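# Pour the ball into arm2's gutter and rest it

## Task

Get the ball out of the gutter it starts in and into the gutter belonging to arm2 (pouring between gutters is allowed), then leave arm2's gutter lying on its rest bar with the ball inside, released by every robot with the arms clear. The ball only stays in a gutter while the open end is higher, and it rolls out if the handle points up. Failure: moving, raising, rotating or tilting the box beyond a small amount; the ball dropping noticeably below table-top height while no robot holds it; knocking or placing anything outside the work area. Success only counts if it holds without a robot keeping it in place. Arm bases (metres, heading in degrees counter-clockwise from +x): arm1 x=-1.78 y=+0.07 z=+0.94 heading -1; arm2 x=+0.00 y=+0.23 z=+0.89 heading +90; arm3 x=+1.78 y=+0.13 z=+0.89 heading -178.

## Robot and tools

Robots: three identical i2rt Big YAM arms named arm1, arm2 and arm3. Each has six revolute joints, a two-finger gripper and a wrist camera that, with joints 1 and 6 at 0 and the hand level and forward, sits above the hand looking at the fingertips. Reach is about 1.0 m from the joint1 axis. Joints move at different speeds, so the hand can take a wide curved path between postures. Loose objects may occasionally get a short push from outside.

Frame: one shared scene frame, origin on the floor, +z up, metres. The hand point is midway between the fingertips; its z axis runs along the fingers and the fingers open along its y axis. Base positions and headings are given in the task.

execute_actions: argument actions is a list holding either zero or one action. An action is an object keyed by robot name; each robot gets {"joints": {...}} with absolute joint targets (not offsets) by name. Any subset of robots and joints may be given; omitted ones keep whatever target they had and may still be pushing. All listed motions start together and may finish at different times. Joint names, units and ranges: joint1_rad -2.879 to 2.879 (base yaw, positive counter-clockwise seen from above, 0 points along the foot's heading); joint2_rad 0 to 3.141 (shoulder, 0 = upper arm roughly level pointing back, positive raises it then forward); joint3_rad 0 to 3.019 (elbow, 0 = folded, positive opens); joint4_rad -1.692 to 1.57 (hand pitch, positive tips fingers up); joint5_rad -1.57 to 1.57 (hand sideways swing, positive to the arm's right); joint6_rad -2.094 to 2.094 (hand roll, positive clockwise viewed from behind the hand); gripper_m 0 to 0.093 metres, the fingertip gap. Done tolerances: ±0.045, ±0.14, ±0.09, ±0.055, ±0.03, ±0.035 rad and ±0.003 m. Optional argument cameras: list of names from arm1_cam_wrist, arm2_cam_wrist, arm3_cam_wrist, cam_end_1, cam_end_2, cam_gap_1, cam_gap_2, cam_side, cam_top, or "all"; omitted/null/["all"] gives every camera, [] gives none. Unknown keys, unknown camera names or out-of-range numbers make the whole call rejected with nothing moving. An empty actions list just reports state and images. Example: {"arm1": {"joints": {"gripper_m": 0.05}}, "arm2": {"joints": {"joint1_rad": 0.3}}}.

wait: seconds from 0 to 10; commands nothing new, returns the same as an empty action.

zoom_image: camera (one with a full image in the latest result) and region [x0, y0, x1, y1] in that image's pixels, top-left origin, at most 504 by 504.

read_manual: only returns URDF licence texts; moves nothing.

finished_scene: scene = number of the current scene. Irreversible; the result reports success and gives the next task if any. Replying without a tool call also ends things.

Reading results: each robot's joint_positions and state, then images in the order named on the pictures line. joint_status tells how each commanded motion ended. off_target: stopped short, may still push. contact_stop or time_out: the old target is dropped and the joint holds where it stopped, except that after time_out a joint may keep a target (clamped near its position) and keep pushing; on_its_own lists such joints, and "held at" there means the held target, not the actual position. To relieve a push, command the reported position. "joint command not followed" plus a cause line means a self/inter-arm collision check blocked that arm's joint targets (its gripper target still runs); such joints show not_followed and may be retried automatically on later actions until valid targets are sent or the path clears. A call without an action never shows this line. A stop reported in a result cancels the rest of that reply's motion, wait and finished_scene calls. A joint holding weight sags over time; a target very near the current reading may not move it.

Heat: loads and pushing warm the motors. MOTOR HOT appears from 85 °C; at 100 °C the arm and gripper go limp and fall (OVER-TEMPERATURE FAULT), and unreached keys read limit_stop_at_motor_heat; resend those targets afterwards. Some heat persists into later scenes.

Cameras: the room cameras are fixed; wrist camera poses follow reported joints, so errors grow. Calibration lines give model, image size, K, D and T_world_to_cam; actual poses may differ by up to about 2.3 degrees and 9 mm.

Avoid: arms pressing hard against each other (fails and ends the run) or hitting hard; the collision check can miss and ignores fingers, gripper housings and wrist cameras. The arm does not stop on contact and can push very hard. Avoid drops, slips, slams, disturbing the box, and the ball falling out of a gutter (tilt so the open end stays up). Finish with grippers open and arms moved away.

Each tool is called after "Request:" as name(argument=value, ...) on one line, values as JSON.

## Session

Request:
execute_actions(actions=[])

Scene clock: 0.00 s.
Motor temperatures (°C, as the motors report them): arm1=[23 24 28 25 23 23] | arm2=[24 28 28 25 24 25] | arm3=[25 22 31 23 25 23]
arm1.joint_positions: joint1_rad=+0.616 joint2_rad=+0.485 joint3_rad=+1.596 joint4_rad=-1.550 joint5_rad=-0.079 joint6_rad=+0.277 gripper_m=+0.094
arm1.joint_status: not commanded
arm1.hand: x=-1.7004 y=+0.1430 z=+1.5437 quat_wxyz=(-0.472, +0.160, -0.827, -0.259) (m; scene frame)
arm2.joint_positions: joint1_rad=-0.783 joint2_rad=+0.406 joint3_rad=+1.481 joint4_rad=-1.482 joint5_rad=+0.280 joint6_rad=+0.404 gripper_m=+0.094
arm2.joint_status: not commanded
arm2.hand: x=+0.1073 y=+0.2642 z=+1.4750 quat_wxyz=(-0.515, +0.078, -0.826, -0.213) (m; scene frame)
arm3.joint_positions: joint1_rad=+0.228 joint2_rad=+0.530 joint3_rad=+1.352 joint4_rad=-1.269 joint5_rad=-0.047 joint6_rad=-0.406 gripper_m=+0.094
arm3.joint_status: not commanded
arm3.hand: x=+1.5732 y=+0.0658 z=+1.4430 quat_wxyz=(+0.019, -0.798, -0.286, +0.530) (m; scene frame)
pictures: arm1_cam_wrist, arm2_cam_wrist, arm3_cam_wrist, cam_end_1, cam_end_2, cam_gap_1, cam_gap_2, cam_side, cam_top
camera_calibration (this result's frames):
arm1_cam_wrist: T_world_to_cam=[[0.506767, -0.815072, -0.280794, 1.41293], [-0.817813, -0.351493, -0.45567, -0.636475], [0.272706, 0.460555, -0.844701, 1.82675], [0, 0, 0, 1]] pos_world=[-1.73471, 0.0866044, 1.64978]
arm2_cam_wrist: T_world_to_cam=[[0.331295, -0.903071, -0.273323, 0.607853], [-0.852715, -0.162571, -0.496435, 0.871159], [0.403882, 0.397533, -0.823921, 1.18869], [0, 0, 0, 1]] pos_world=[0.0613811, 0.218016, 1.578]
arm3_cam_wrist: T_world_to_cam=[[-0.432105, 0.835691, 0.338977, 0.13426], [0.723236, 0.545661, -0.423301, -0.556134], [-0.538715, 0.0622504, -0.840185, 2.1801], [0, 0, 0, 1]] pos_world=[1.63468, 0.0555486, 1.55076]
Images, in order (width x height): arm1_cam_wrist 504x504, arm2_cam_wrist 504x504, arm3_cam_wrist 504x504, cam_end_1 896x504, cam_end_2 896x504, cam_gap_1 896x504, cam_gap_2 896x504, cam_side 896x504, cam_top 896x504.

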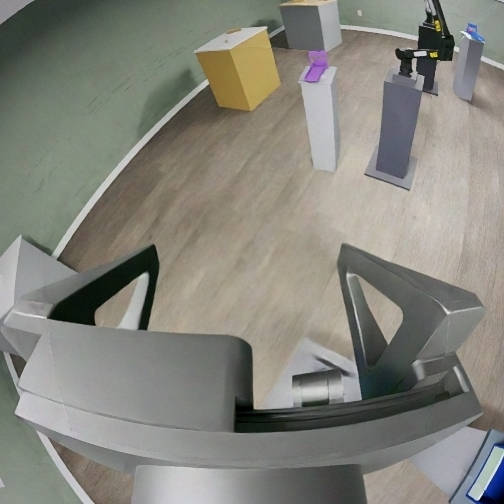

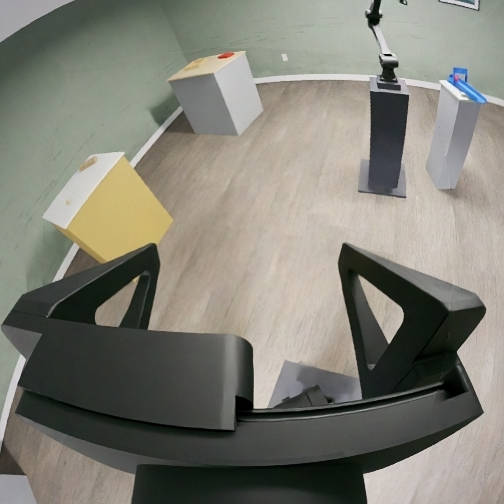

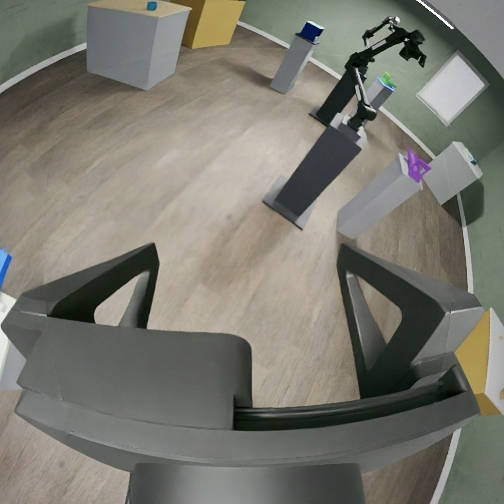

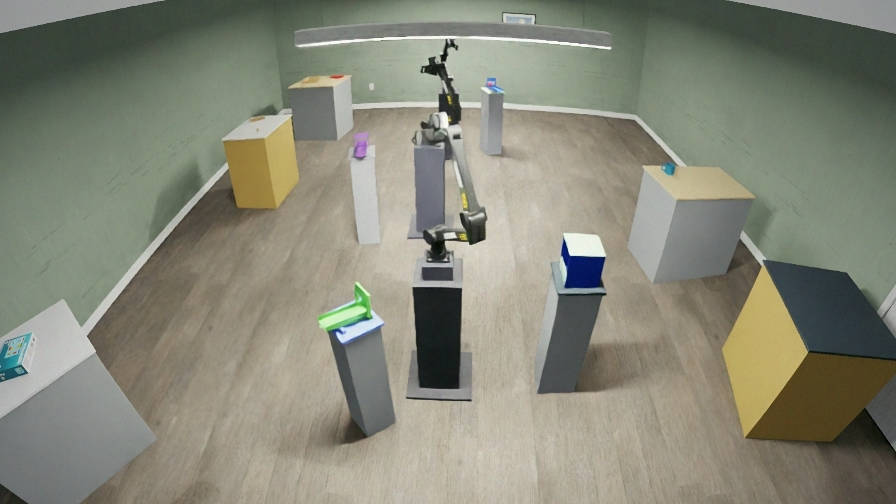

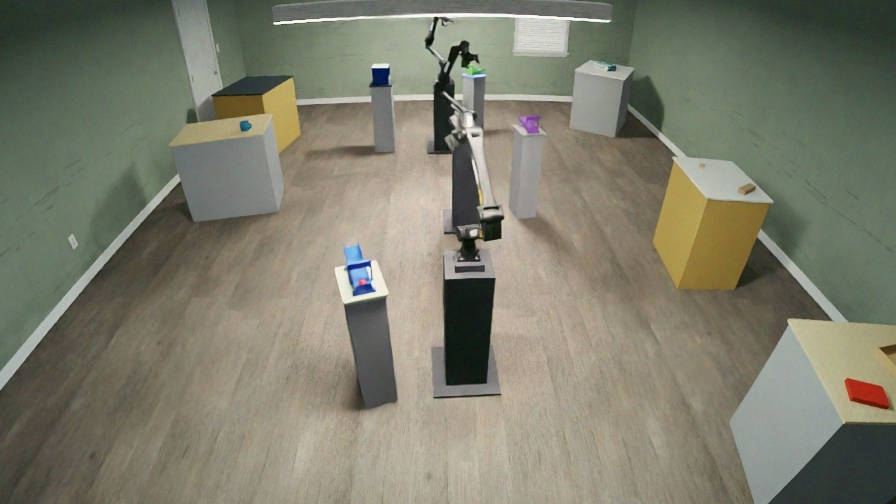

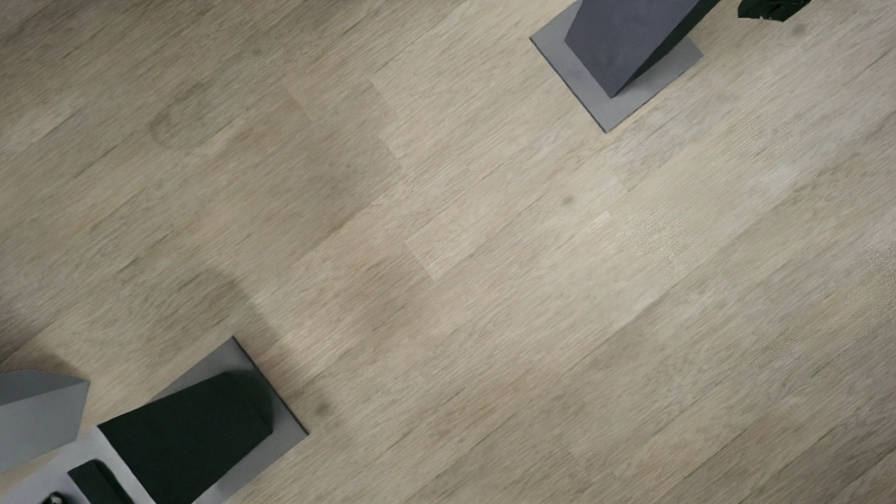

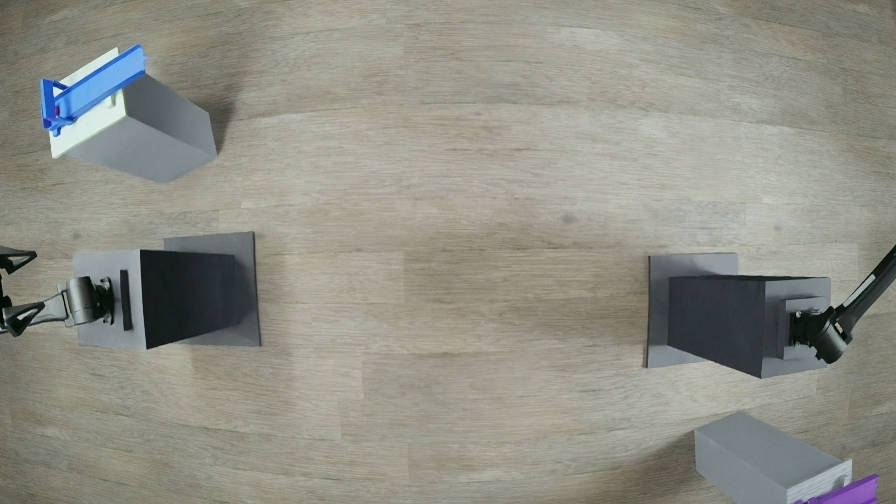

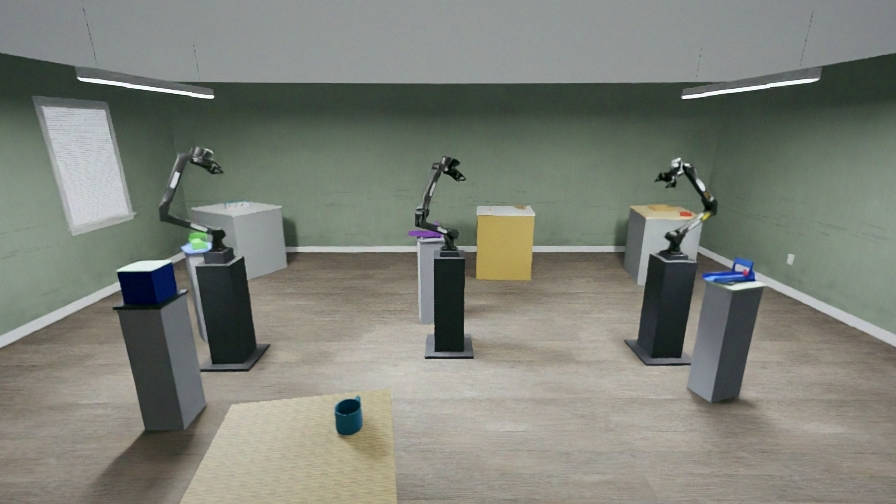

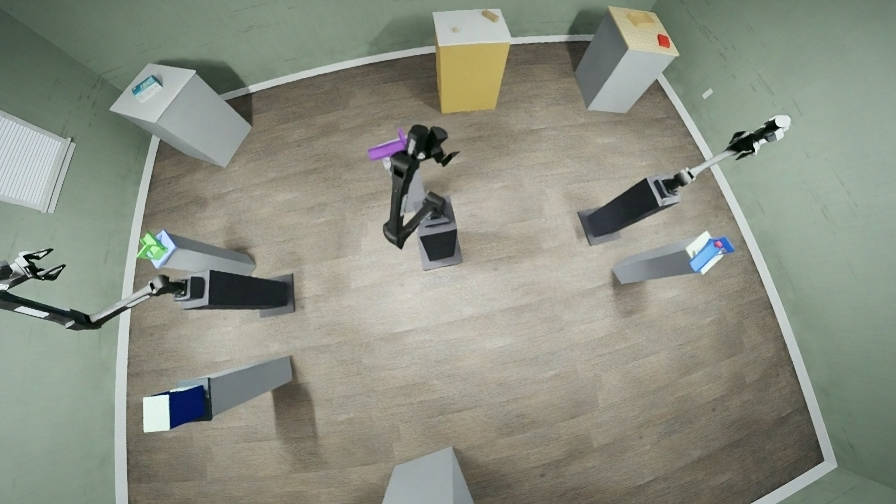

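Request:
execute_actions(actions=[{"arm3":{"joints":{"joint1_rad":1.68,"joint2_rad":0.76,"joint3_rad":0.38,"joint4_rad":-0.25,"joint5_rad":0,"joint6_rad":0}},"arm2":{"joints":{"joint1_rad":0.2,"joint2_rad":0.76,"joint3_rad":0.38,"joint4_rad":-0.25,"joint5_rad":0,"joint6_rad":0}}}], cameras=["arm3_cam_wrist","arm2_cam_wrist","cam_top"])

Scene clock: 10.63 s.
Motor temperatures (°C, as the motors report them): arm1=[23 24 29 25 23 23] | arm2=[24 28 30 25 24 25] | arm3=[25 22 33 23 25 23]
arm1.joint_positions: joint1_rad=+0.616 joint2_rad=+0.485 joint3_rad=+1.596 joint4_rad=-1.550 joint5_rad=-0.079 joint6_rad=+0.277 gripper_m=+0.094
arm1.joint_status: not commanded
arm1.hand: x=-1.7004 y=+0.1430 z=+1.5437 quat_wxyz=(-0.472, +0.160, -0.827, -0.259) (m; scene frame)
arm2.joint_positions: joint1_rad=+0.197 joint2_rad=+0.767 joint3_rad=+0.373 joint4_rad=-0.276 joint5_rad=+0.000 joint6_rad=+0.011 gripper_m=+0.094
arm2.joint_status: all done
arm2.hand: x=-0.0655 y=+0.5665 z=+1.0386 quat_wxyz=(-0.278, +0.690, -0.574, -0.342) (m; scene frame)
arm3.joint_positions: joint1_rad=+1.677 joint2_rad=+0.766 joint3_rad=+0.375 joint4_rad=-0.276 joint5_rad=-0.002 joint6_rad=-0.011 gripper_m=+0.094
arm3.joint_status: all done
arm3.hand: x=+1.8242 y=-0.2134 z=+1.0354 quat_wxyz=(-0.330, -0.589, -0.679, +0.287) (m; scene frame)
pictures: arm2_cam_wrist, arm3_cam_wrist, cam_top
camera_calibration (this result's frames):
arm2_cam_wrist: T_world_to_cam=[[0.985771, 0.168003, -0.00556606, -0.0231141], [0.159225, -0.943857, -0.28945, 0.850167], [-0.0538821, 0.284445, -0.957177, 0.951201], [0, 0, 0, 1]] pos_world=[-0.0613304, 0.535755, 1.15642]
arm3_cam_wrist: T_world_to_cam=[[-0.990439, -0.137802, 0.00641283, 1.76932], [-0.134079, 0.950662, -0.279758, 0.743818], [0.0324549, -0.277943, -0.960049, 0.999853], [0, 0, 0, 1]] pos_world=[1.81969, -0.1854, 1.15665]
Images, in order (width x height): arm2_cam_wrist 504x504, arm3_cam_wrist 504x504, cam_top 896x504.

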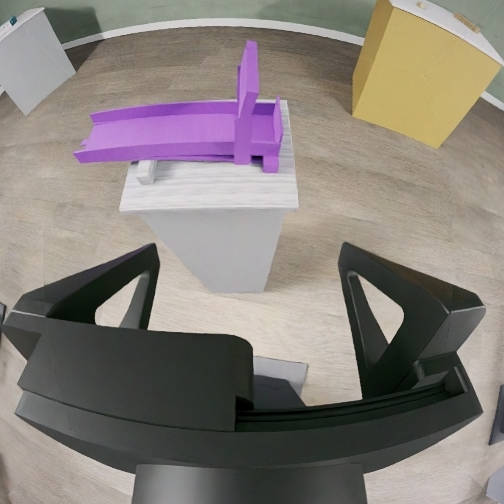

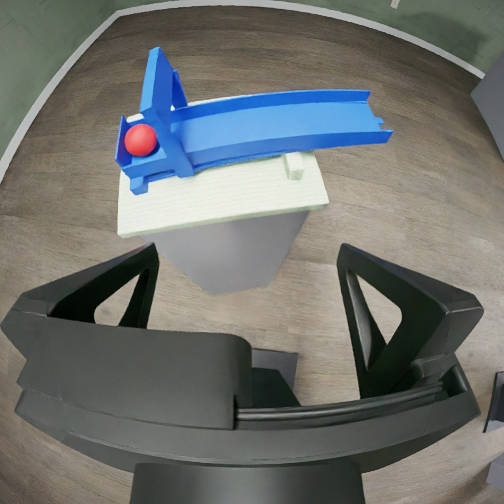

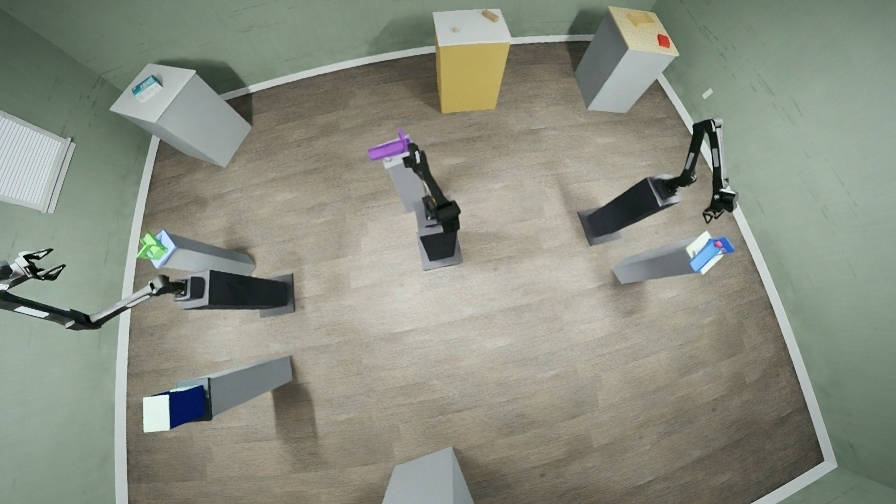

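Request:
execute_actions(actions=[{"arm3":{"joints":{"joint1_rad":1.817,"joint2_rad":1.1,"joint3_rad":0.585,"joint4_rad":0.98,"joint5_rad":-0.05,"joint6_rad":-0.3}},"arm2":{"joints":{"joint1_rad":0.196,"joint2_rad":1.1,"joint3_rad":0.645,"joint4_rad":1.0,"joint5_rad":0.056,"joint6_rad":0.3}}}], cameras=[])

Request:
execute_actions(actions=[{"arm3":{"joints":{"joint2_rad":1.511}},"arm2":{"joints":{"joint2_rad":1.593}}}], cameras=["arm3_cam_wrist","arm2_cam_wrist"])

Scene clock: 34.43 s.
Motor temperatures (°C, as the motors report them): arm1=[23 24 30 25 23 23] | arm2=[24 28 35 26 24 25] | arm3=[25 22 35 23 25 23]
arm1.joint_positions: joint1_rad=+0.616 joint2_rad=+0.485 joint3_rad=+1.596 joint4_rad=-1.550 joint5_rad=-0.079 joint6_rad=+0.277 gripper_m=+0.094
arm1.joint_status: not commanded
arm1.hand: x=-1.7004 y=+0.1430 z=+1.5437 quat_wxyz=(-0.472, +0.160, -0.827, -0.259) (m; scene frame)
arm2.joint_positions: joint1_rad=+0.197 joint2_rad=+1.102 joint3_rad=+0.597 joint4_rad=+0.976 joint5_rad=+0.053 joint6_rad=+0.288 gripper_m=+0.094
arm2.joint_status: all done
arm2.hand: x=-0.0798 y=+0.6853 z=+1.3227 quat_wxyz=(-0.455, +0.331, -0.397, -0.725) (m; scene frame)
arm3.joint_positions: joint1_rad=+1.817 joint2_rad=+1.106 joint3_rad=+0.552 joint4_rad=+0.954 joint5_rad=-0.049 joint6_rad=-0.289 gripper_m=+0.094
arm3.joint_status: all done
arm3.hand: x=+1.9097 y=-0.3184 z=+1.2858 quat_wxyz=(-0.596, -0.251, -0.491, +0.583) (m; scene frame)
pictures: none
No camera images: the call's "cameras" was empty. Leave "cameras" out to get every camera's image.

Scene clock: 35.63 s.
Motor temperatures (°C, as the motors report them): arm1=[23 24 30 25 23 23] | arm2=[24 28 35 26 24 25] | arm3=[25 22 35 23 25 23]
arm1.joint_positions: joint1_rad=+0.616 joint2_rad=+0.485 joint3_rad=+1.596 joint4_rad=-1.550 joint5_rad=-0.079 joint6_rad=+0.277 gripper_m=+0.094
arm1.joint_status: not commanded
arm1.hand: x=-1.7004 y=+0.1430 z=+1.5437 quat_wxyz=(-0.472, +0.160, -0.827, -0.259) (m; scene frame)
arm2.joint_positions: joint1_rad=+0.197 joint2_rad=+1.602 joint3_rad=+0.599 joint4_rad=+0.985 joint5_rad=+0.053 joint6_rad=+0.289 gripper_m=+0.094
arm2.joint_status: all done
arm2.hand: x=-0.0973 y=+0.7747 z=+1.0785 quat_wxyz=(-0.381, +0.463, -0.537, -0.593) (m; scene frame)
arm3.joint_positions: joint1_rad=+1.817 joint2_rad=+1.520 joint3_rad=+0.552 joint4_rad=+0.965 joint5_rad=-0.049 joint6_rad=-0.289 gripper_m=+0.094
arm3.joint_status: all done
arm3.hand: x=+1.9297 y=-0.3847 z=+1.0885 quat_wxyz=(-0.510, -0.329, -0.626, +0.490) (m; scene frame)
pictures: arm2_cam_wrist, arm3_cam_wrist
camera_calibration (this result's frames):
arm2_cam_wrist: T_world_to_cam=[[0.949069, 0.11651, -0.292735, 0.31946], [-0.162787, -0.614164, -0.772207, 1.29716], [-0.269757, 0.780531, -0.563917, 0.0989788], [0, 0, 0, 1]] pos_world=[-0.0653284, 0.682194, 1.15101]
arm3_cam_wrist: T_world_to_cam=[[-0.912426, -0.297885, 0.280612, 1.33933], [-0.397496, 0.481988, -0.780823, 1.80913], [0.0973441, -0.823986, -0.558186, 0.227049], [0, 0, 0, 1]] pos_world=[1.91906, -0.285928, 1.16351]
Images, in order (width x height): arm2_cam_wrist 504x504, arm3_cam_wrist 504x504.

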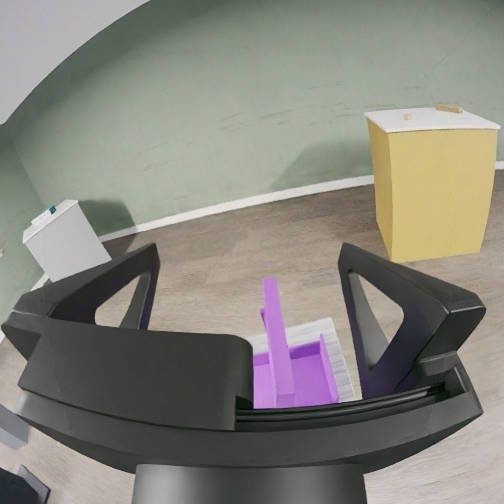

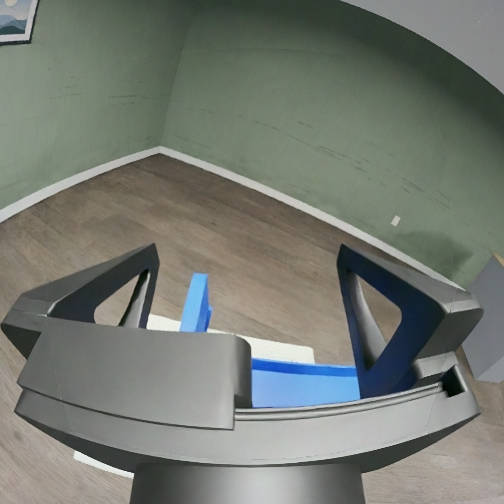

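Request:
execute_actions(actions=[{"arm3":{"joints":{"joint1_rad":1.86,"joint5_rad":-0.008,"joint2_rad":1.87,"joint3_rad":0.6,"joint4_rad":1.335}},"arm2":{"joints":{"joint2_rad":1.957,"joint3_rad":0.69,"joint4_rad":1.33}}}], cameras=["arm3_cam_wrist","arm2_cam_wrist"])

Scene clock: 56.97 s.
Motor temperatures (°C, as the motors report them): arm1=[23 24 30 25 23 23] | arm2=[24 29 35 26 24 25] | arm3=[25 23 35 24 25 23]
arm1.joint_positions: joint1_rad=+0.616 joint2_rad=+0.485 joint3_rad=+1.596 joint4_rad=-1.550 joint5_rad=-0.079 joint6_rad=+0.277 gripper_m=+0.094
arm1.joint_status: not commanded
arm1.hand: x=-1.7004 y=+0.1430 z=+1.5437 quat_wxyz=(-0.472, +0.160, -0.827, -0.259) (m; scene frame)
arm2.joint_positions: joint1_rad=+0.197 joint2_rad=+1.972 joint3_rad=+0.667 joint4_rad=+1.304 joint5_rad=+0.054 joint6_rad=+0.289 gripper_m=+0.094
arm2.joint_status: all done
arm2.hand: x=-0.1023 y=+0.8010 z=+0.9818 quat_wxyz=(-0.384, +0.459, -0.533, -0.598) (m; scene frame)
arm3.joint_positions: joint1_rad=+1.858 joint2_rad=+1.879 joint3_rad=+0.579 joint4_rad=+1.308 joint5_rad=-0.010 joint6_rad=-0.289 gripper_m=+0.094
arm3.joint_status: all done
arm3.hand: x=+1.9504 y=-0.3961 z=+0.9967 quat_wxyz=(-0.513, -0.326, -0.623, +0.492) (m; scene frame)
pictures: arm2_cam_wrist, arm3_cam_wrist
camera_calibration (this result's frames):
arm2_cam_wrist: T_world_to_cam=[[0.948203, 0.120768, -0.293814, 0.290481], [-0.165423, -0.601893, -0.781255, 1.23669], [-0.271195, 0.789392, -0.550739, 0.00240698], [0, 0, 0, 1]] pos_world=[-0.0702054, 0.707372, 1.05284]
arm3_cam_wrist: T_world_to_cam=[[-0.91261, -0.297172, 0.280769, 1.38105], [-0.396066, 0.472378, -0.787395, 1.75113], [0.101362, -0.829788, -0.548797, 0.144891], [0, 0, 0, 1]] pos_world=[1.93923, -0.296557, 1.07059]
Images, in order (width x height): arm2_cam_wrist 504x504, arm3_cam_wrist 504x504.

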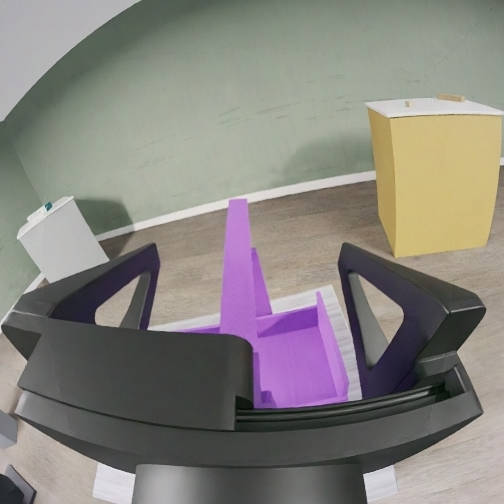

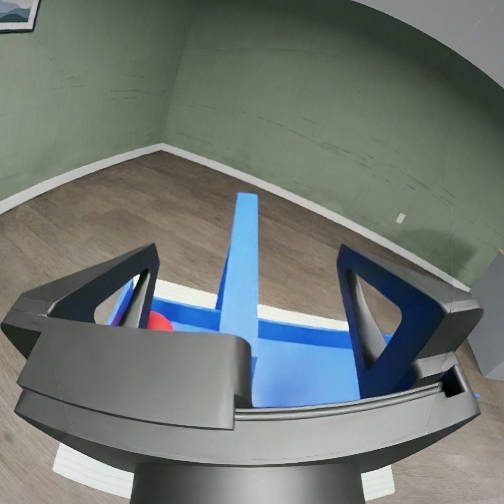

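Request:
execute_actions(actions=[{"arm3":{"joints":{"joint2_rad":1.905,"joint4_rad":1.36}},"arm2":{"joints":{"joint2_rad":2.0,"joint4_rad":1.36}}}], cameras=[])

Request:
execute_actions(actions=[{"arm3":{"joints":{"gripper_m":0.0}},"arm2":{"joints":{"gripper_m":0.0}}}], cameras=["arm3_cam_wrist","arm2_cam_wrist"])

Scene clock: 63.33 s.
Motor temperatures (°C, as the motors report them): arm1=[23 24 30 25 23 23] | arm2=[24 29 34 26 24 25] | arm3=[25 23 34 24 25 23]
arm1.joint_positions: joint1_rad=+0.616 joint2_rad=+0.485 joint3_rad=+1.596 joint4_rad=-1.550 joint5_rad=-0.079 joint6_rad=+0.277 gripper_m=+0.094
arm1.joint_status: not commanded
arm1.hand: x=-1.7004 y=+0.1430 z=+1.5437 quat_wxyz=(-0.472, +0.160, -0.827, -0.259) (m; scene frame)
arm2.joint_positions: joint1_rad=+0.197 joint2_rad=+1.996 joint3_rad=+0.667 joint4_rad=+1.334 joint5_rad=+0.054 joint6_rad=+0.289 gripper_m=+0.094
arm2.joint_status: all done
arm2.hand: x=-0.1021 y=+0.7999 z=+0.9763 quat_wxyz=(-0.385, +0.458, -0.531, -0.600) (m; scene frame)
arm3.joint_positions: joint1_rad=+1.858 joint2_rad=+1.891 joint3_rad=+0.579 joint4_rad=+1.333 joint5_rad=-0.010 joint6_rad=-0.289 gripper_m=+0.094
arm3.joint_status: all done
arm3.hand: x=+1.9503 y=-0.3957 z=+0.9964 quat_wxyz=(-0.517, -0.324, -0.619, +0.495) (m; scene frame)
pictures: none
No camera images: the call's "cameras" was empty. Leave "cameras" out to get every camera's image.

Scene clock: 64.10 s.
Motor temperatures (°C, as the motors report them): arm1=[23 24 30 25 23 23] | arm2=[24 29 34 26 24 25] | arm3=[25 23 34 24 25 23]
arm1.joint_positions: joint1_rad=+0.616 joint2_rad=+0.485 joint3_rad=+1.596 joint4_rad=-1.550 joint5_rad=-0.079 joint6_rad=+0.277 gripper_m=+0.094
arm1.joint_status: not commanded
arm1.hand: x=-1.7004 y=+0.1430 z=+1.5437 quat_wxyz=(-0.472, +0.160, -0.827, -0.259) (m; scene frame)
arm2.joint_positions: joint1_rad=+0.197 joint2_rad=+1.997 joint3_rad=+0.668 joint4_rad=+1.339 joint5_rad=+0.055 joint6_rad=+0.289 gripper_m=+0.014
arm2.joint_status: gripper_m off_target (ended at +0.014, target +0.000)
arm2.hand: x=-0.1019 y=+0.8001 z=+0.9770 quat_wxyz=(-0.386, +0.456, -0.530, -0.602) (m; scene frame)
arm3.joint_positions: joint1_rad=+1.859 joint2_rad=+1.891 joint3_rad=+0.582 joint4_rad=+1.341 joint5_rad=-0.009 joint6_rad=-0.281 gripper_m=+0.012
arm3.joint_status: gripper_m off_target (ended at +0.012, target +0.000)
arm3.hand: x=+1.9510 y=-0.3968 z=+0.9998 quat_wxyz=(-0.522, -0.325, -0.614, +0.496) (m; scene frame)
pictures: arm2_cam_wrist, arm3_cam_wrist
camera_calibration (this result's frames):
arm2_cam_wrist: T_world_to_cam=[[0.947616, 0.122622, -0.294937, 0.288304], [-0.16838, -0.592879, -0.787492, 1.23105], [-0.271426, 0.795901, -0.541174, -0.0140251], [0, 0, 0, 1]] pos_world=[-0.0697231, 0.705675, 1.04688]
arm3_cam_wrist: T_world_to_cam=[[-0.917052, -0.29106, 0.272579, 1.39979], [-0.383436, 0.455908, -0.803196, 1.73873], [0.109507, -0.84109, -0.529694, 0.10653], [0, 0, 0, 1]] pos_world=[1.9387, -0.295678, 1.07142]
Images, in order (width x height): arm2_cam_wrist 504x504, arm3_cam_wrist 504x504.

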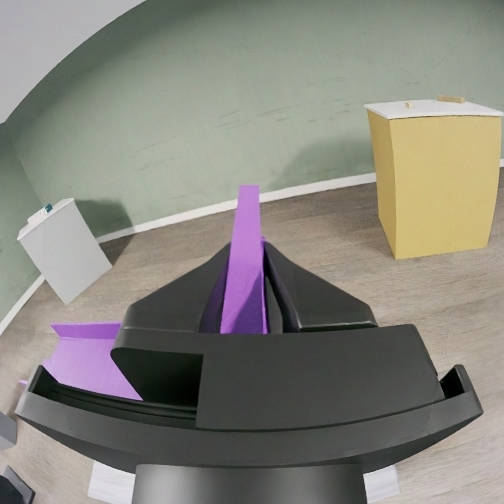

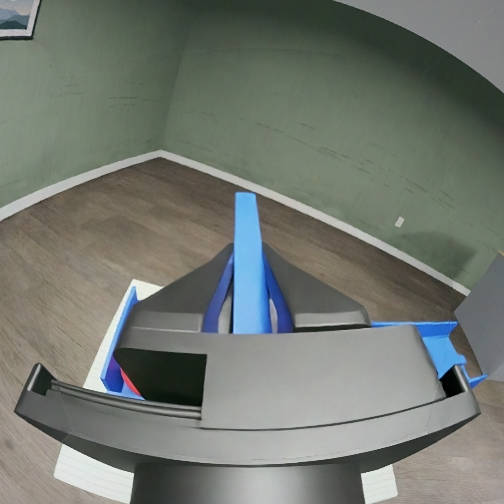

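Request:
execute_actions(actions=[{"arm3":{"joints":{"joint2_rad":1.56,"joint4_rad":1.0,"joint6_rad":-0.52}},"arm2":{"joints":{"joint2_rad":1.65,"joint4_rad":0.99,"joint6_rad":0.47}}}], cameras=[])

Request:
execute_actions(actions=[{"arm3":{"joints":{"joint1_rad":1.1,"joint5_rad":-0.65,"joint2_rad":1.8,"joint3_rad":1.18,"joint4_rad":0.78}},"arm2":{"joints":{"joint1_rad":-0.9,"joint5_rad":0.6,"joint2_rad":1.95,"joint3_rad":1.2,"joint4_rad":0.82}}}], cameras=["cam_side"])

Request:
zoom_image(camera="cam_side", region=[440, 160, 800, 320])

Scene clock: 82.30 s.
Motor temperatures (°C, as the motors report them): arm1=[23 24 30 25 23 23] | arm2=[24 29 32 26 24 25] | arm3=[25 23 33 24 25 23]
arm1.joint_positions: joint1_rad=+0.616 joint2_rad=+0.485 joint3_rad=+1.596 joint4_rad=-1.550 joint5_rad=-0.079 joint6_rad=+0.277 gripper_m=+0.094
arm1.joint_status: not commanded
arm1.hand: x=-1.7004 y=+0.1430 z=+1.5437 quat_wxyz=(-0.472, +0.160, -0.827, -0.259) (m; scene frame)
arm2.joint_positions: joint1_rad=+0.197 joint2_rad=+1.655 joint3_rad=+0.668 joint4_rad=+0.991 joint5_rad=+0.056 joint6_rad=+0.448 gripper_m=+0.014
arm2.joint_status: all done
arm2.hand: x=-0.1017 y=+0.7991 z=+1.0828 quat_wxyz=(-0.336, +0.414, -0.566, -0.629) (m; scene frame)
arm3.joint_positions: joint1_rad=+1.859 joint2_rad=+1.566 joint3_rad=+0.582 joint4_rad=+1.003 joint5_rad=-0.009 joint6_rad=-0.497 gripper_m=+0.012
arm3.joint_status: all done
arm3.hand: x=+1.9488 y=-0.3920 z=+1.0885 quat_wxyz=(-0.462, -0.258, -0.649, +0.546) (m; scene frame)
pictures: none
No camera images: the call's "cameras" was empty. Leave "cameras" out to get every camera's image.

Scene clock: 84.13 s.
Motor temperatures (°C, as the motors report them): arm1=[23 24 30 25 23 23] | arm2=[24 30 33 26 24 25] | arm3=[25 23 34 24 25 23]
arm1.joint_positions: joint1_rad=+0.616 joint2_rad=+0.485 joint3_rad=+1.596 joint4_rad=-1.550 joint5_rad=-0.079 joint6_rad=+0.277 gripper_m=+0.094
arm1.joint_status: not commanded
arm1.hand: x=-1.7004 y=+0.1430 z=+1.5437 quat_wxyz=(-0.472, +0.160, -0.827, -0.259) (m; scene frame)
arm2.joint_positions: joint1_rad=-0.899 joint2_rad=+1.977 joint3_rad=+1.175 joint4_rad=+0.814 joint5_rad=+0.601 joint6_rad=+0.453 gripper_m=+0.014
arm2.joint_status: all done
arm2.hand: x=+0.6216 y=+0.5982 z=+1.0740 quat_wxyz=(-0.684, -0.141, -0.690, -0.190) (m; scene frame)
arm3.joint_positions: joint1_rad=+1.102 joint2_rad=+1.808 joint3_rad=+1.144 joint4_rad=+0.774 joint5_rad=-0.650 joint6_rad=-0.502 gripper_m=+0.012
arm3.joint_status: all done
arm3.hand: x=+1.5779 y=-0.5396 z=+1.1594 quat_wxyz=(-0.423, -0.262, -0.622, +0.605) (m; scene frame)
pictures: cam_side
Images, in order (width x height): cam_side 896x504.

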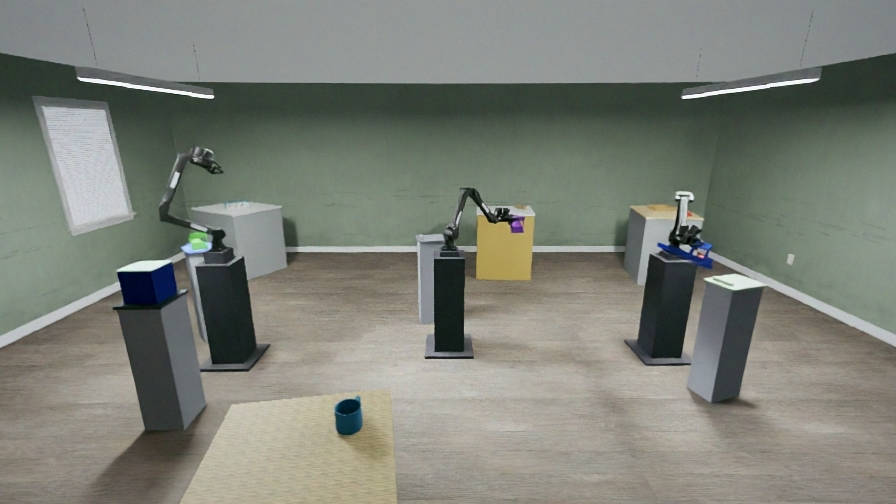

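Region (440, 160, 800, 320) of cam_side's 896x504 image, scaled by 1.400, with more detail than that image has.

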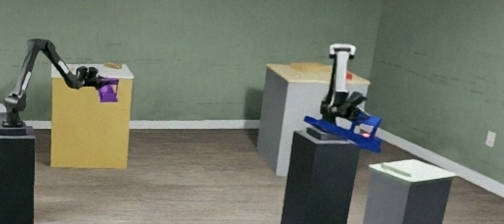

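Request:
execute_actions(actions=[{"arm3":{"joints":{"joint1_rad":0.309,"joint5_rad":-1.244}},"arm2":{"joints":{"joint1_rad":-2.04,"joint5_rad":1.101,"joint2_rad":2.27,"joint3_rad":1.70,"joint4_rad":0.64}}}], cameras=[])

Request:
execute_actions(actions=[{"arm3":{"joints":{"joint2_rad":2.03,"joint3_rad":1.73,"joint4_rad":0.42}}}], cameras=["cam_side","cam_gap_2"])

Request:
zoom_image(camera="cam_side", region=[480, 190, 660, 290])

Scene clock: 97.17 s.
Motor temperatures (°C, as the motors report them): arm1=[23 24 30 25 23 23] | arm2=[24 32 35 26 24 25] | arm3=[25 24 36 23 25 23]
arm1.joint_positions: joint1_rad=+0.616 joint2_rad=+0.485 joint3_rad=+1.596 joint4_rad=-1.550 joint5_rad=-0.079 joint6_rad=+0.277 gripper_m=+0.094
arm1.joint_status: not commanded
arm1.hand: x=-1.7004 y=+0.1430 z=+1.5437 quat_wxyz=(-0.472, +0.160, -0.827, -0.259) (m; scene frame)
arm2.joint_positions: joint1_rad=-2.038 joint2_rad=+2.300 joint3_rad=+1.663 joint4_rad=+0.635 joint5_rad=+1.102 joint6_rad=+0.455 gripper_m=+0.014
arm2.joint_status: all done
arm2.hand: x=+0.6298 y=-0.2603 z=+1.0241 quat_wxyz=(-0.595, -0.603, -0.378, +0.373) (m; scene frame)
arm3.joint_positions: joint1_rad=+0.308 joint2_rad=+1.809 joint3_rad=+1.144 joint4_rad=+0.774 joint5_rad=-1.243 joint6_rad=-0.503 gripper_m=+0.012
arm3.joint_status: all done
arm3.hand: x=+1.2585 y=-0.2265 z=+1.1470 quat_wxyz=(-0.339, -0.322, -0.615, +0.635) (m; scene frame)
pictures: none
No camera images: the call's "cameras" was empty. Leave "cameras" out to get every camera's image.

Scene clock: 98.63 s.
Motor temperatures (°C, as the motors report them): arm1=[23 24 30 25 23 23] | arm2=[24 32 35 26 24 25] | arm3=[25 24 36 23 25 23]
arm1.joint_positions: joint1_rad=+0.616 joint2_rad=+0.485 joint3_rad=+1.596 joint4_rad=-1.550 joint5_rad=-0.079 joint6_rad=+0.277 gripper_m=+0.094
arm1.joint_status: not commanded
arm1.hand: x=-1.7004 y=+0.1430 z=+1.5437 quat_wxyz=(-0.472, +0.160, -0.827, -0.259) (m; scene frame)
arm2.joint_positions: joint1_rad=-2.038 joint2_rad=+2.300 joint3_rad=+1.663 joint4_rad=+0.635 joint5_rad=+1.102 joint6_rad=+0.455 gripper_m=+0.014
arm2.joint_status: not commanded
arm2.hand: x=+0.6298 y=-0.2603 z=+1.0241 quat_wxyz=(-0.595, -0.603, -0.378, +0.373) (m; scene frame)
arm3.joint_positions: joint1_rad=+0.308 joint2_rad=+2.038 joint3_rad=+1.677 joint4_rad=+0.426 joint5_rad=-1.243 joint6_rad=-0.503 gripper_m=+0.012
arm3.joint_status: all done
arm3.hand: x=+1.1324 y=-0.2702 z=+1.1970 quat_wxyz=(-0.350, -0.338, -0.613, +0.623) (m; scene frame)
pictures: cam_gap_2, cam_side
Images, in order (width x height): cam_gap_2 896x504, cam_side 896x504.

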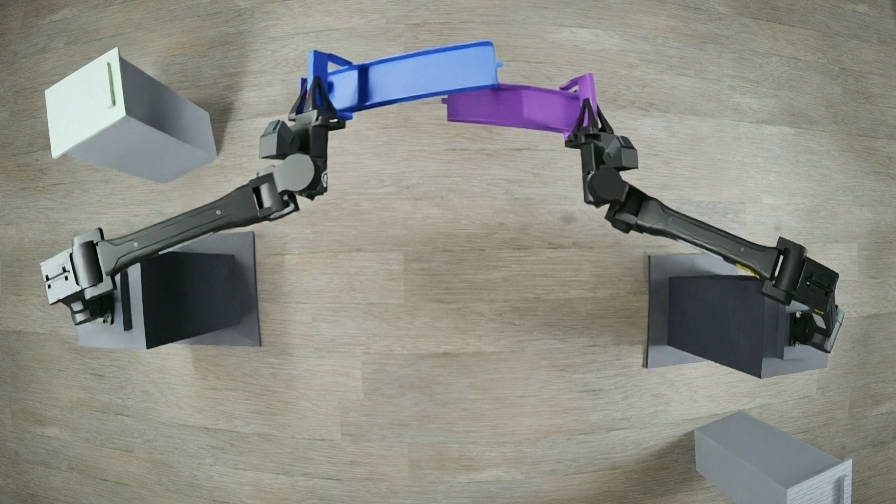

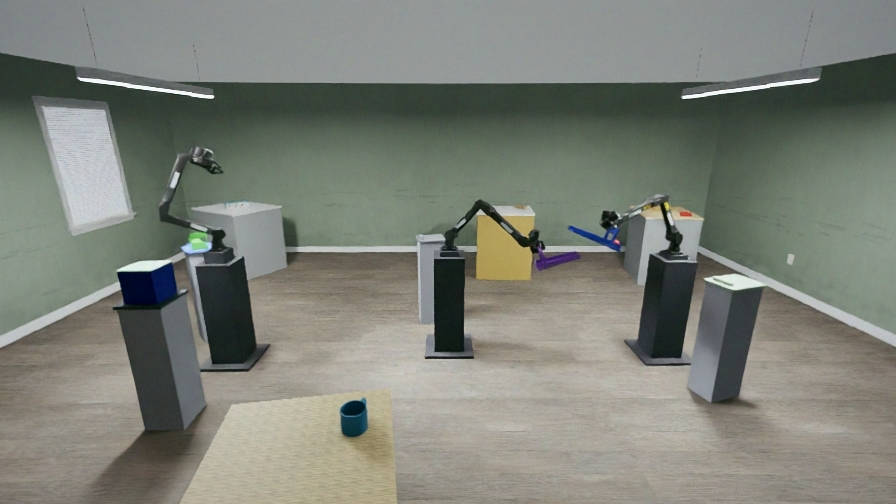

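Region (480, 190, 660, 290) of cam_side's 896x504 image, scaled by 2.800, with more detail than that image has.

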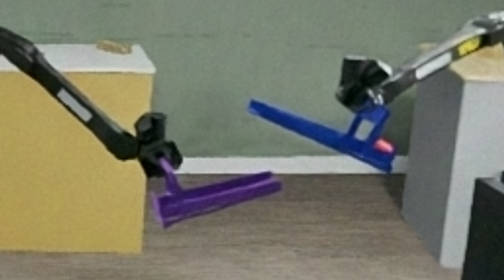

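Request:
execute_actions(actions=[{"arm3":{"joints":{"joint1_rad":0.282,"joint2_rad":2.14,"joint3_rad":1.905,"joint4_rad":0.35,"joint6_rad":-0.32}}}], cameras=["cam_side","cam_gap_2"])

Request:
zoom_image(camera="cam_side", region=[480, 190, 660, 290])

Request:
zoom_image(camera="cam_gap_2", region=[280, 20, 640, 200])

Scene clock: 115.47 s.
Motor temperatures (°C, as the motors report them): arm1=[23 24 30 25 23 23] | arm2=[24 35 37 25 24 25] | arm3=[25 26 39 23 25 23]
arm1.joint_positions: joint1_rad=+0.616 joint2_rad=+0.485 joint3_rad=+1.596 joint4_rad=-1.550 joint5_rad=-0.079 joint6_rad=+0.277 gripper_m=+0.094
arm1.joint_status: not commanded
arm1.hand: x=-1.7004 y=+0.1430 z=+1.5437 quat_wxyz=(-0.472, +0.160, -0.827, -0.259) (m; scene frame)
arm2.joint_positions: joint1_rad=-2.038 joint2_rad=+2.300 joint3_rad=+1.663 joint4_rad=+0.635 joint5_rad=+1.102 joint6_rad=+0.455 gripper_m=+0.014
arm2.joint_status: not commanded
arm2.hand: x=+0.6298 y=-0.2603 z=+1.0241 quat_wxyz=(-0.595, -0.603, -0.378, +0.373) (m; scene frame)
arm3.joint_positions: joint1_rad=+0.282 joint2_rad=+2.162 joint3_rad=+1.836 joint4_rad=+0.355 joint5_rad=-1.244 joint6_rad=-0.323 gripper_m=+0.012
arm3.joint_status: all done
arm3.hand: x=+1.0838 y=-0.2661 z=+1.1738 quat_wxyz=(-0.404, -0.410, -0.572, +0.584) (m; scene frame)
pictures: cam_gap_2, cam_side
Images, in order (width x height): cam_gap_2 896x504, cam_side 896x504.

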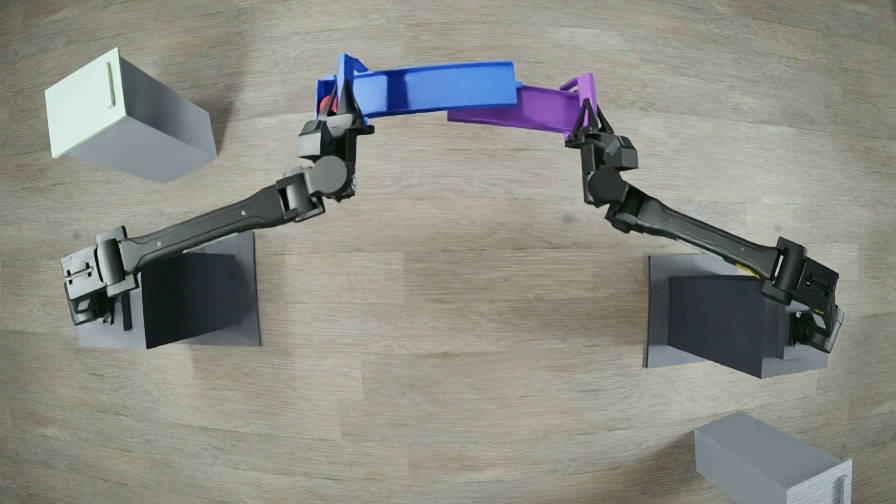

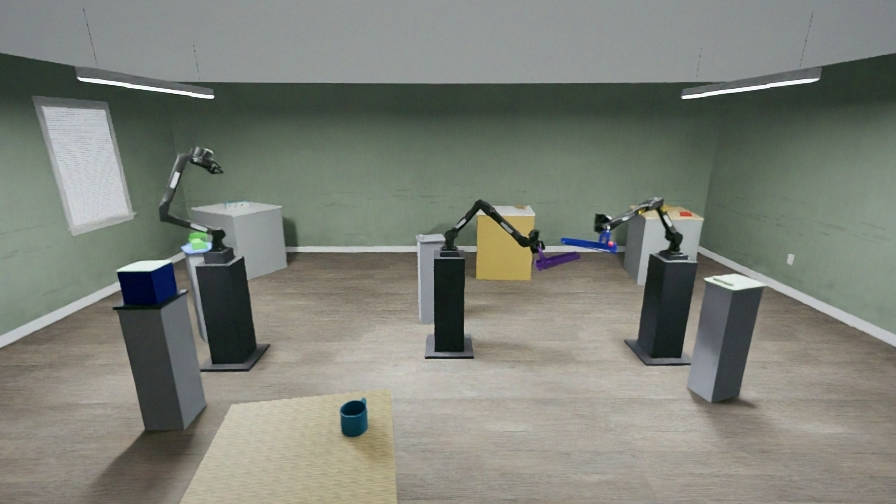

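Region (480, 190, 660, 290) of cam_side's 896x504 image, scaled by 2.800, with more detail than that image has.

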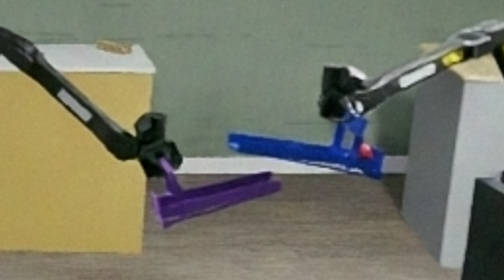

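Region (280, 20, 640, 200) of cam_gap_2's 896x504 image, scaled by 1.400, with more detail than that image has.

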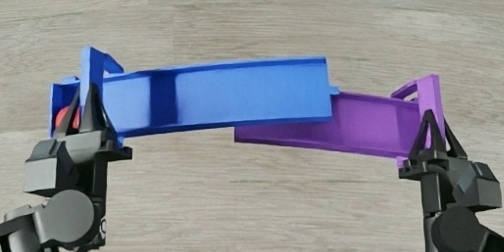

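Request:
execute_actions(actions=[{"arm3":{"joints":{"joint1_rad":0.268,"joint6_rad":-0.2}},"arm2":{"joints":{"joint6_rad":0.385}}}], cameras=["cam_side","cam_gap_2"])

Request:
zoom_image(camera="cam_side", region=[480, 190, 660, 290])

Request:
zoom_image(camera="cam_gap_2", region=[280, 20, 640, 200])

Scene clock: 125.30 s.
Motor temperatures (°C, as the motors report them): arm1=[23 24 30 25 23 23] | arm2=[24 36 38 25 24 25] | arm3=[25 28 41 23 25 23]
arm1.joint_positions: joint1_rad=+0.616 joint2_rad=+0.485 joint3_rad=+1.596 joint4_rad=-1.550 joint5_rad=-0.079 joint6_rad=+0.277 gripper_m=+0.094
arm1.joint_status: not commanded
arm1.hand: x=-1.7004 y=+0.1430 z=+1.5437 quat_wxyz=(-0.472, +0.160, -0.827, -0.259) (m; scene frame)
arm2.joint_positions: joint1_rad=-2.038 joint2_rad=+2.300 joint3_rad=+1.663 joint4_rad=+0.635 joint5_rad=+1.102 joint6_rad=+0.387 gripper_m=+0.014
arm2.joint_status: all done
arm2.hand: x=+0.6298 y=-0.2603 z=+1.0241 quat_wxyz=(-0.582, -0.590, -0.398, +0.393) (m; scene frame)
arm3.joint_positions: joint1_rad=+0.274 joint2_rad=+2.162 joint3_rad=+1.836 joint4_rad=+0.355 joint5_rad=-1.244 joint6_rad=-0.205 gripper_m=+0.012
arm3.joint_status: all done
arm3.hand: x=+1.0806 y=-0.2602 z=+1.1737 quat_wxyz=(-0.436, -0.446, -0.544, +0.561) (m; scene frame)
pictures: cam_gap_2, cam_side
Images, in order (width x height): cam_gap_2 896x504, cam_side 896x504.

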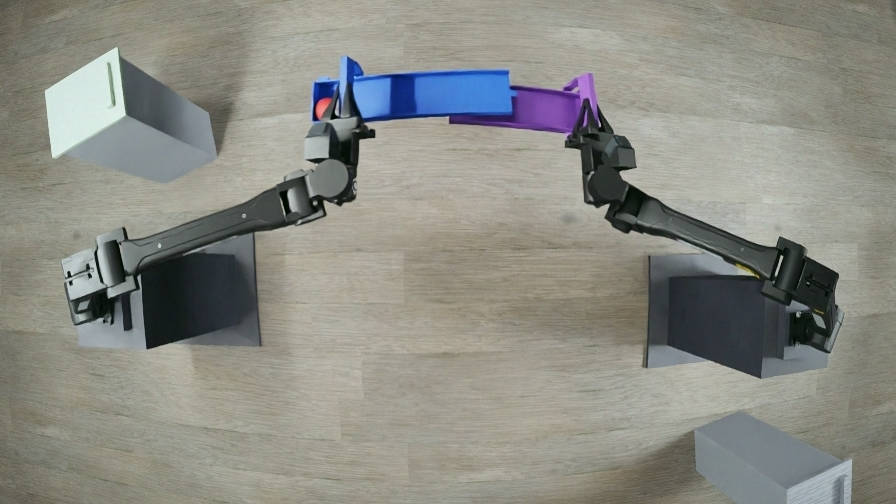

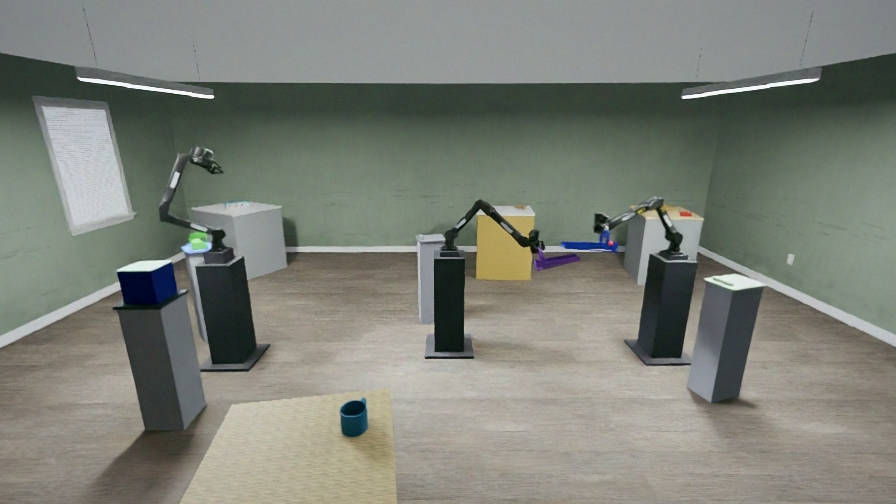

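Region (480, 190, 660, 290) of cam_side's 896x504 image, scaled by 2.800, with more detail than that image has.

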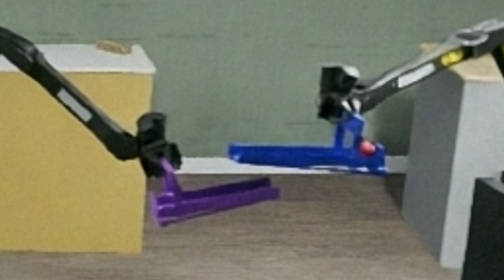

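Region (280, 20, 640, 200) of cam_gap_2's 896x504 image, scaled by 1.400, with more detail than that image has.

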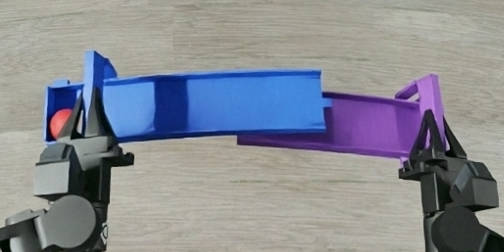

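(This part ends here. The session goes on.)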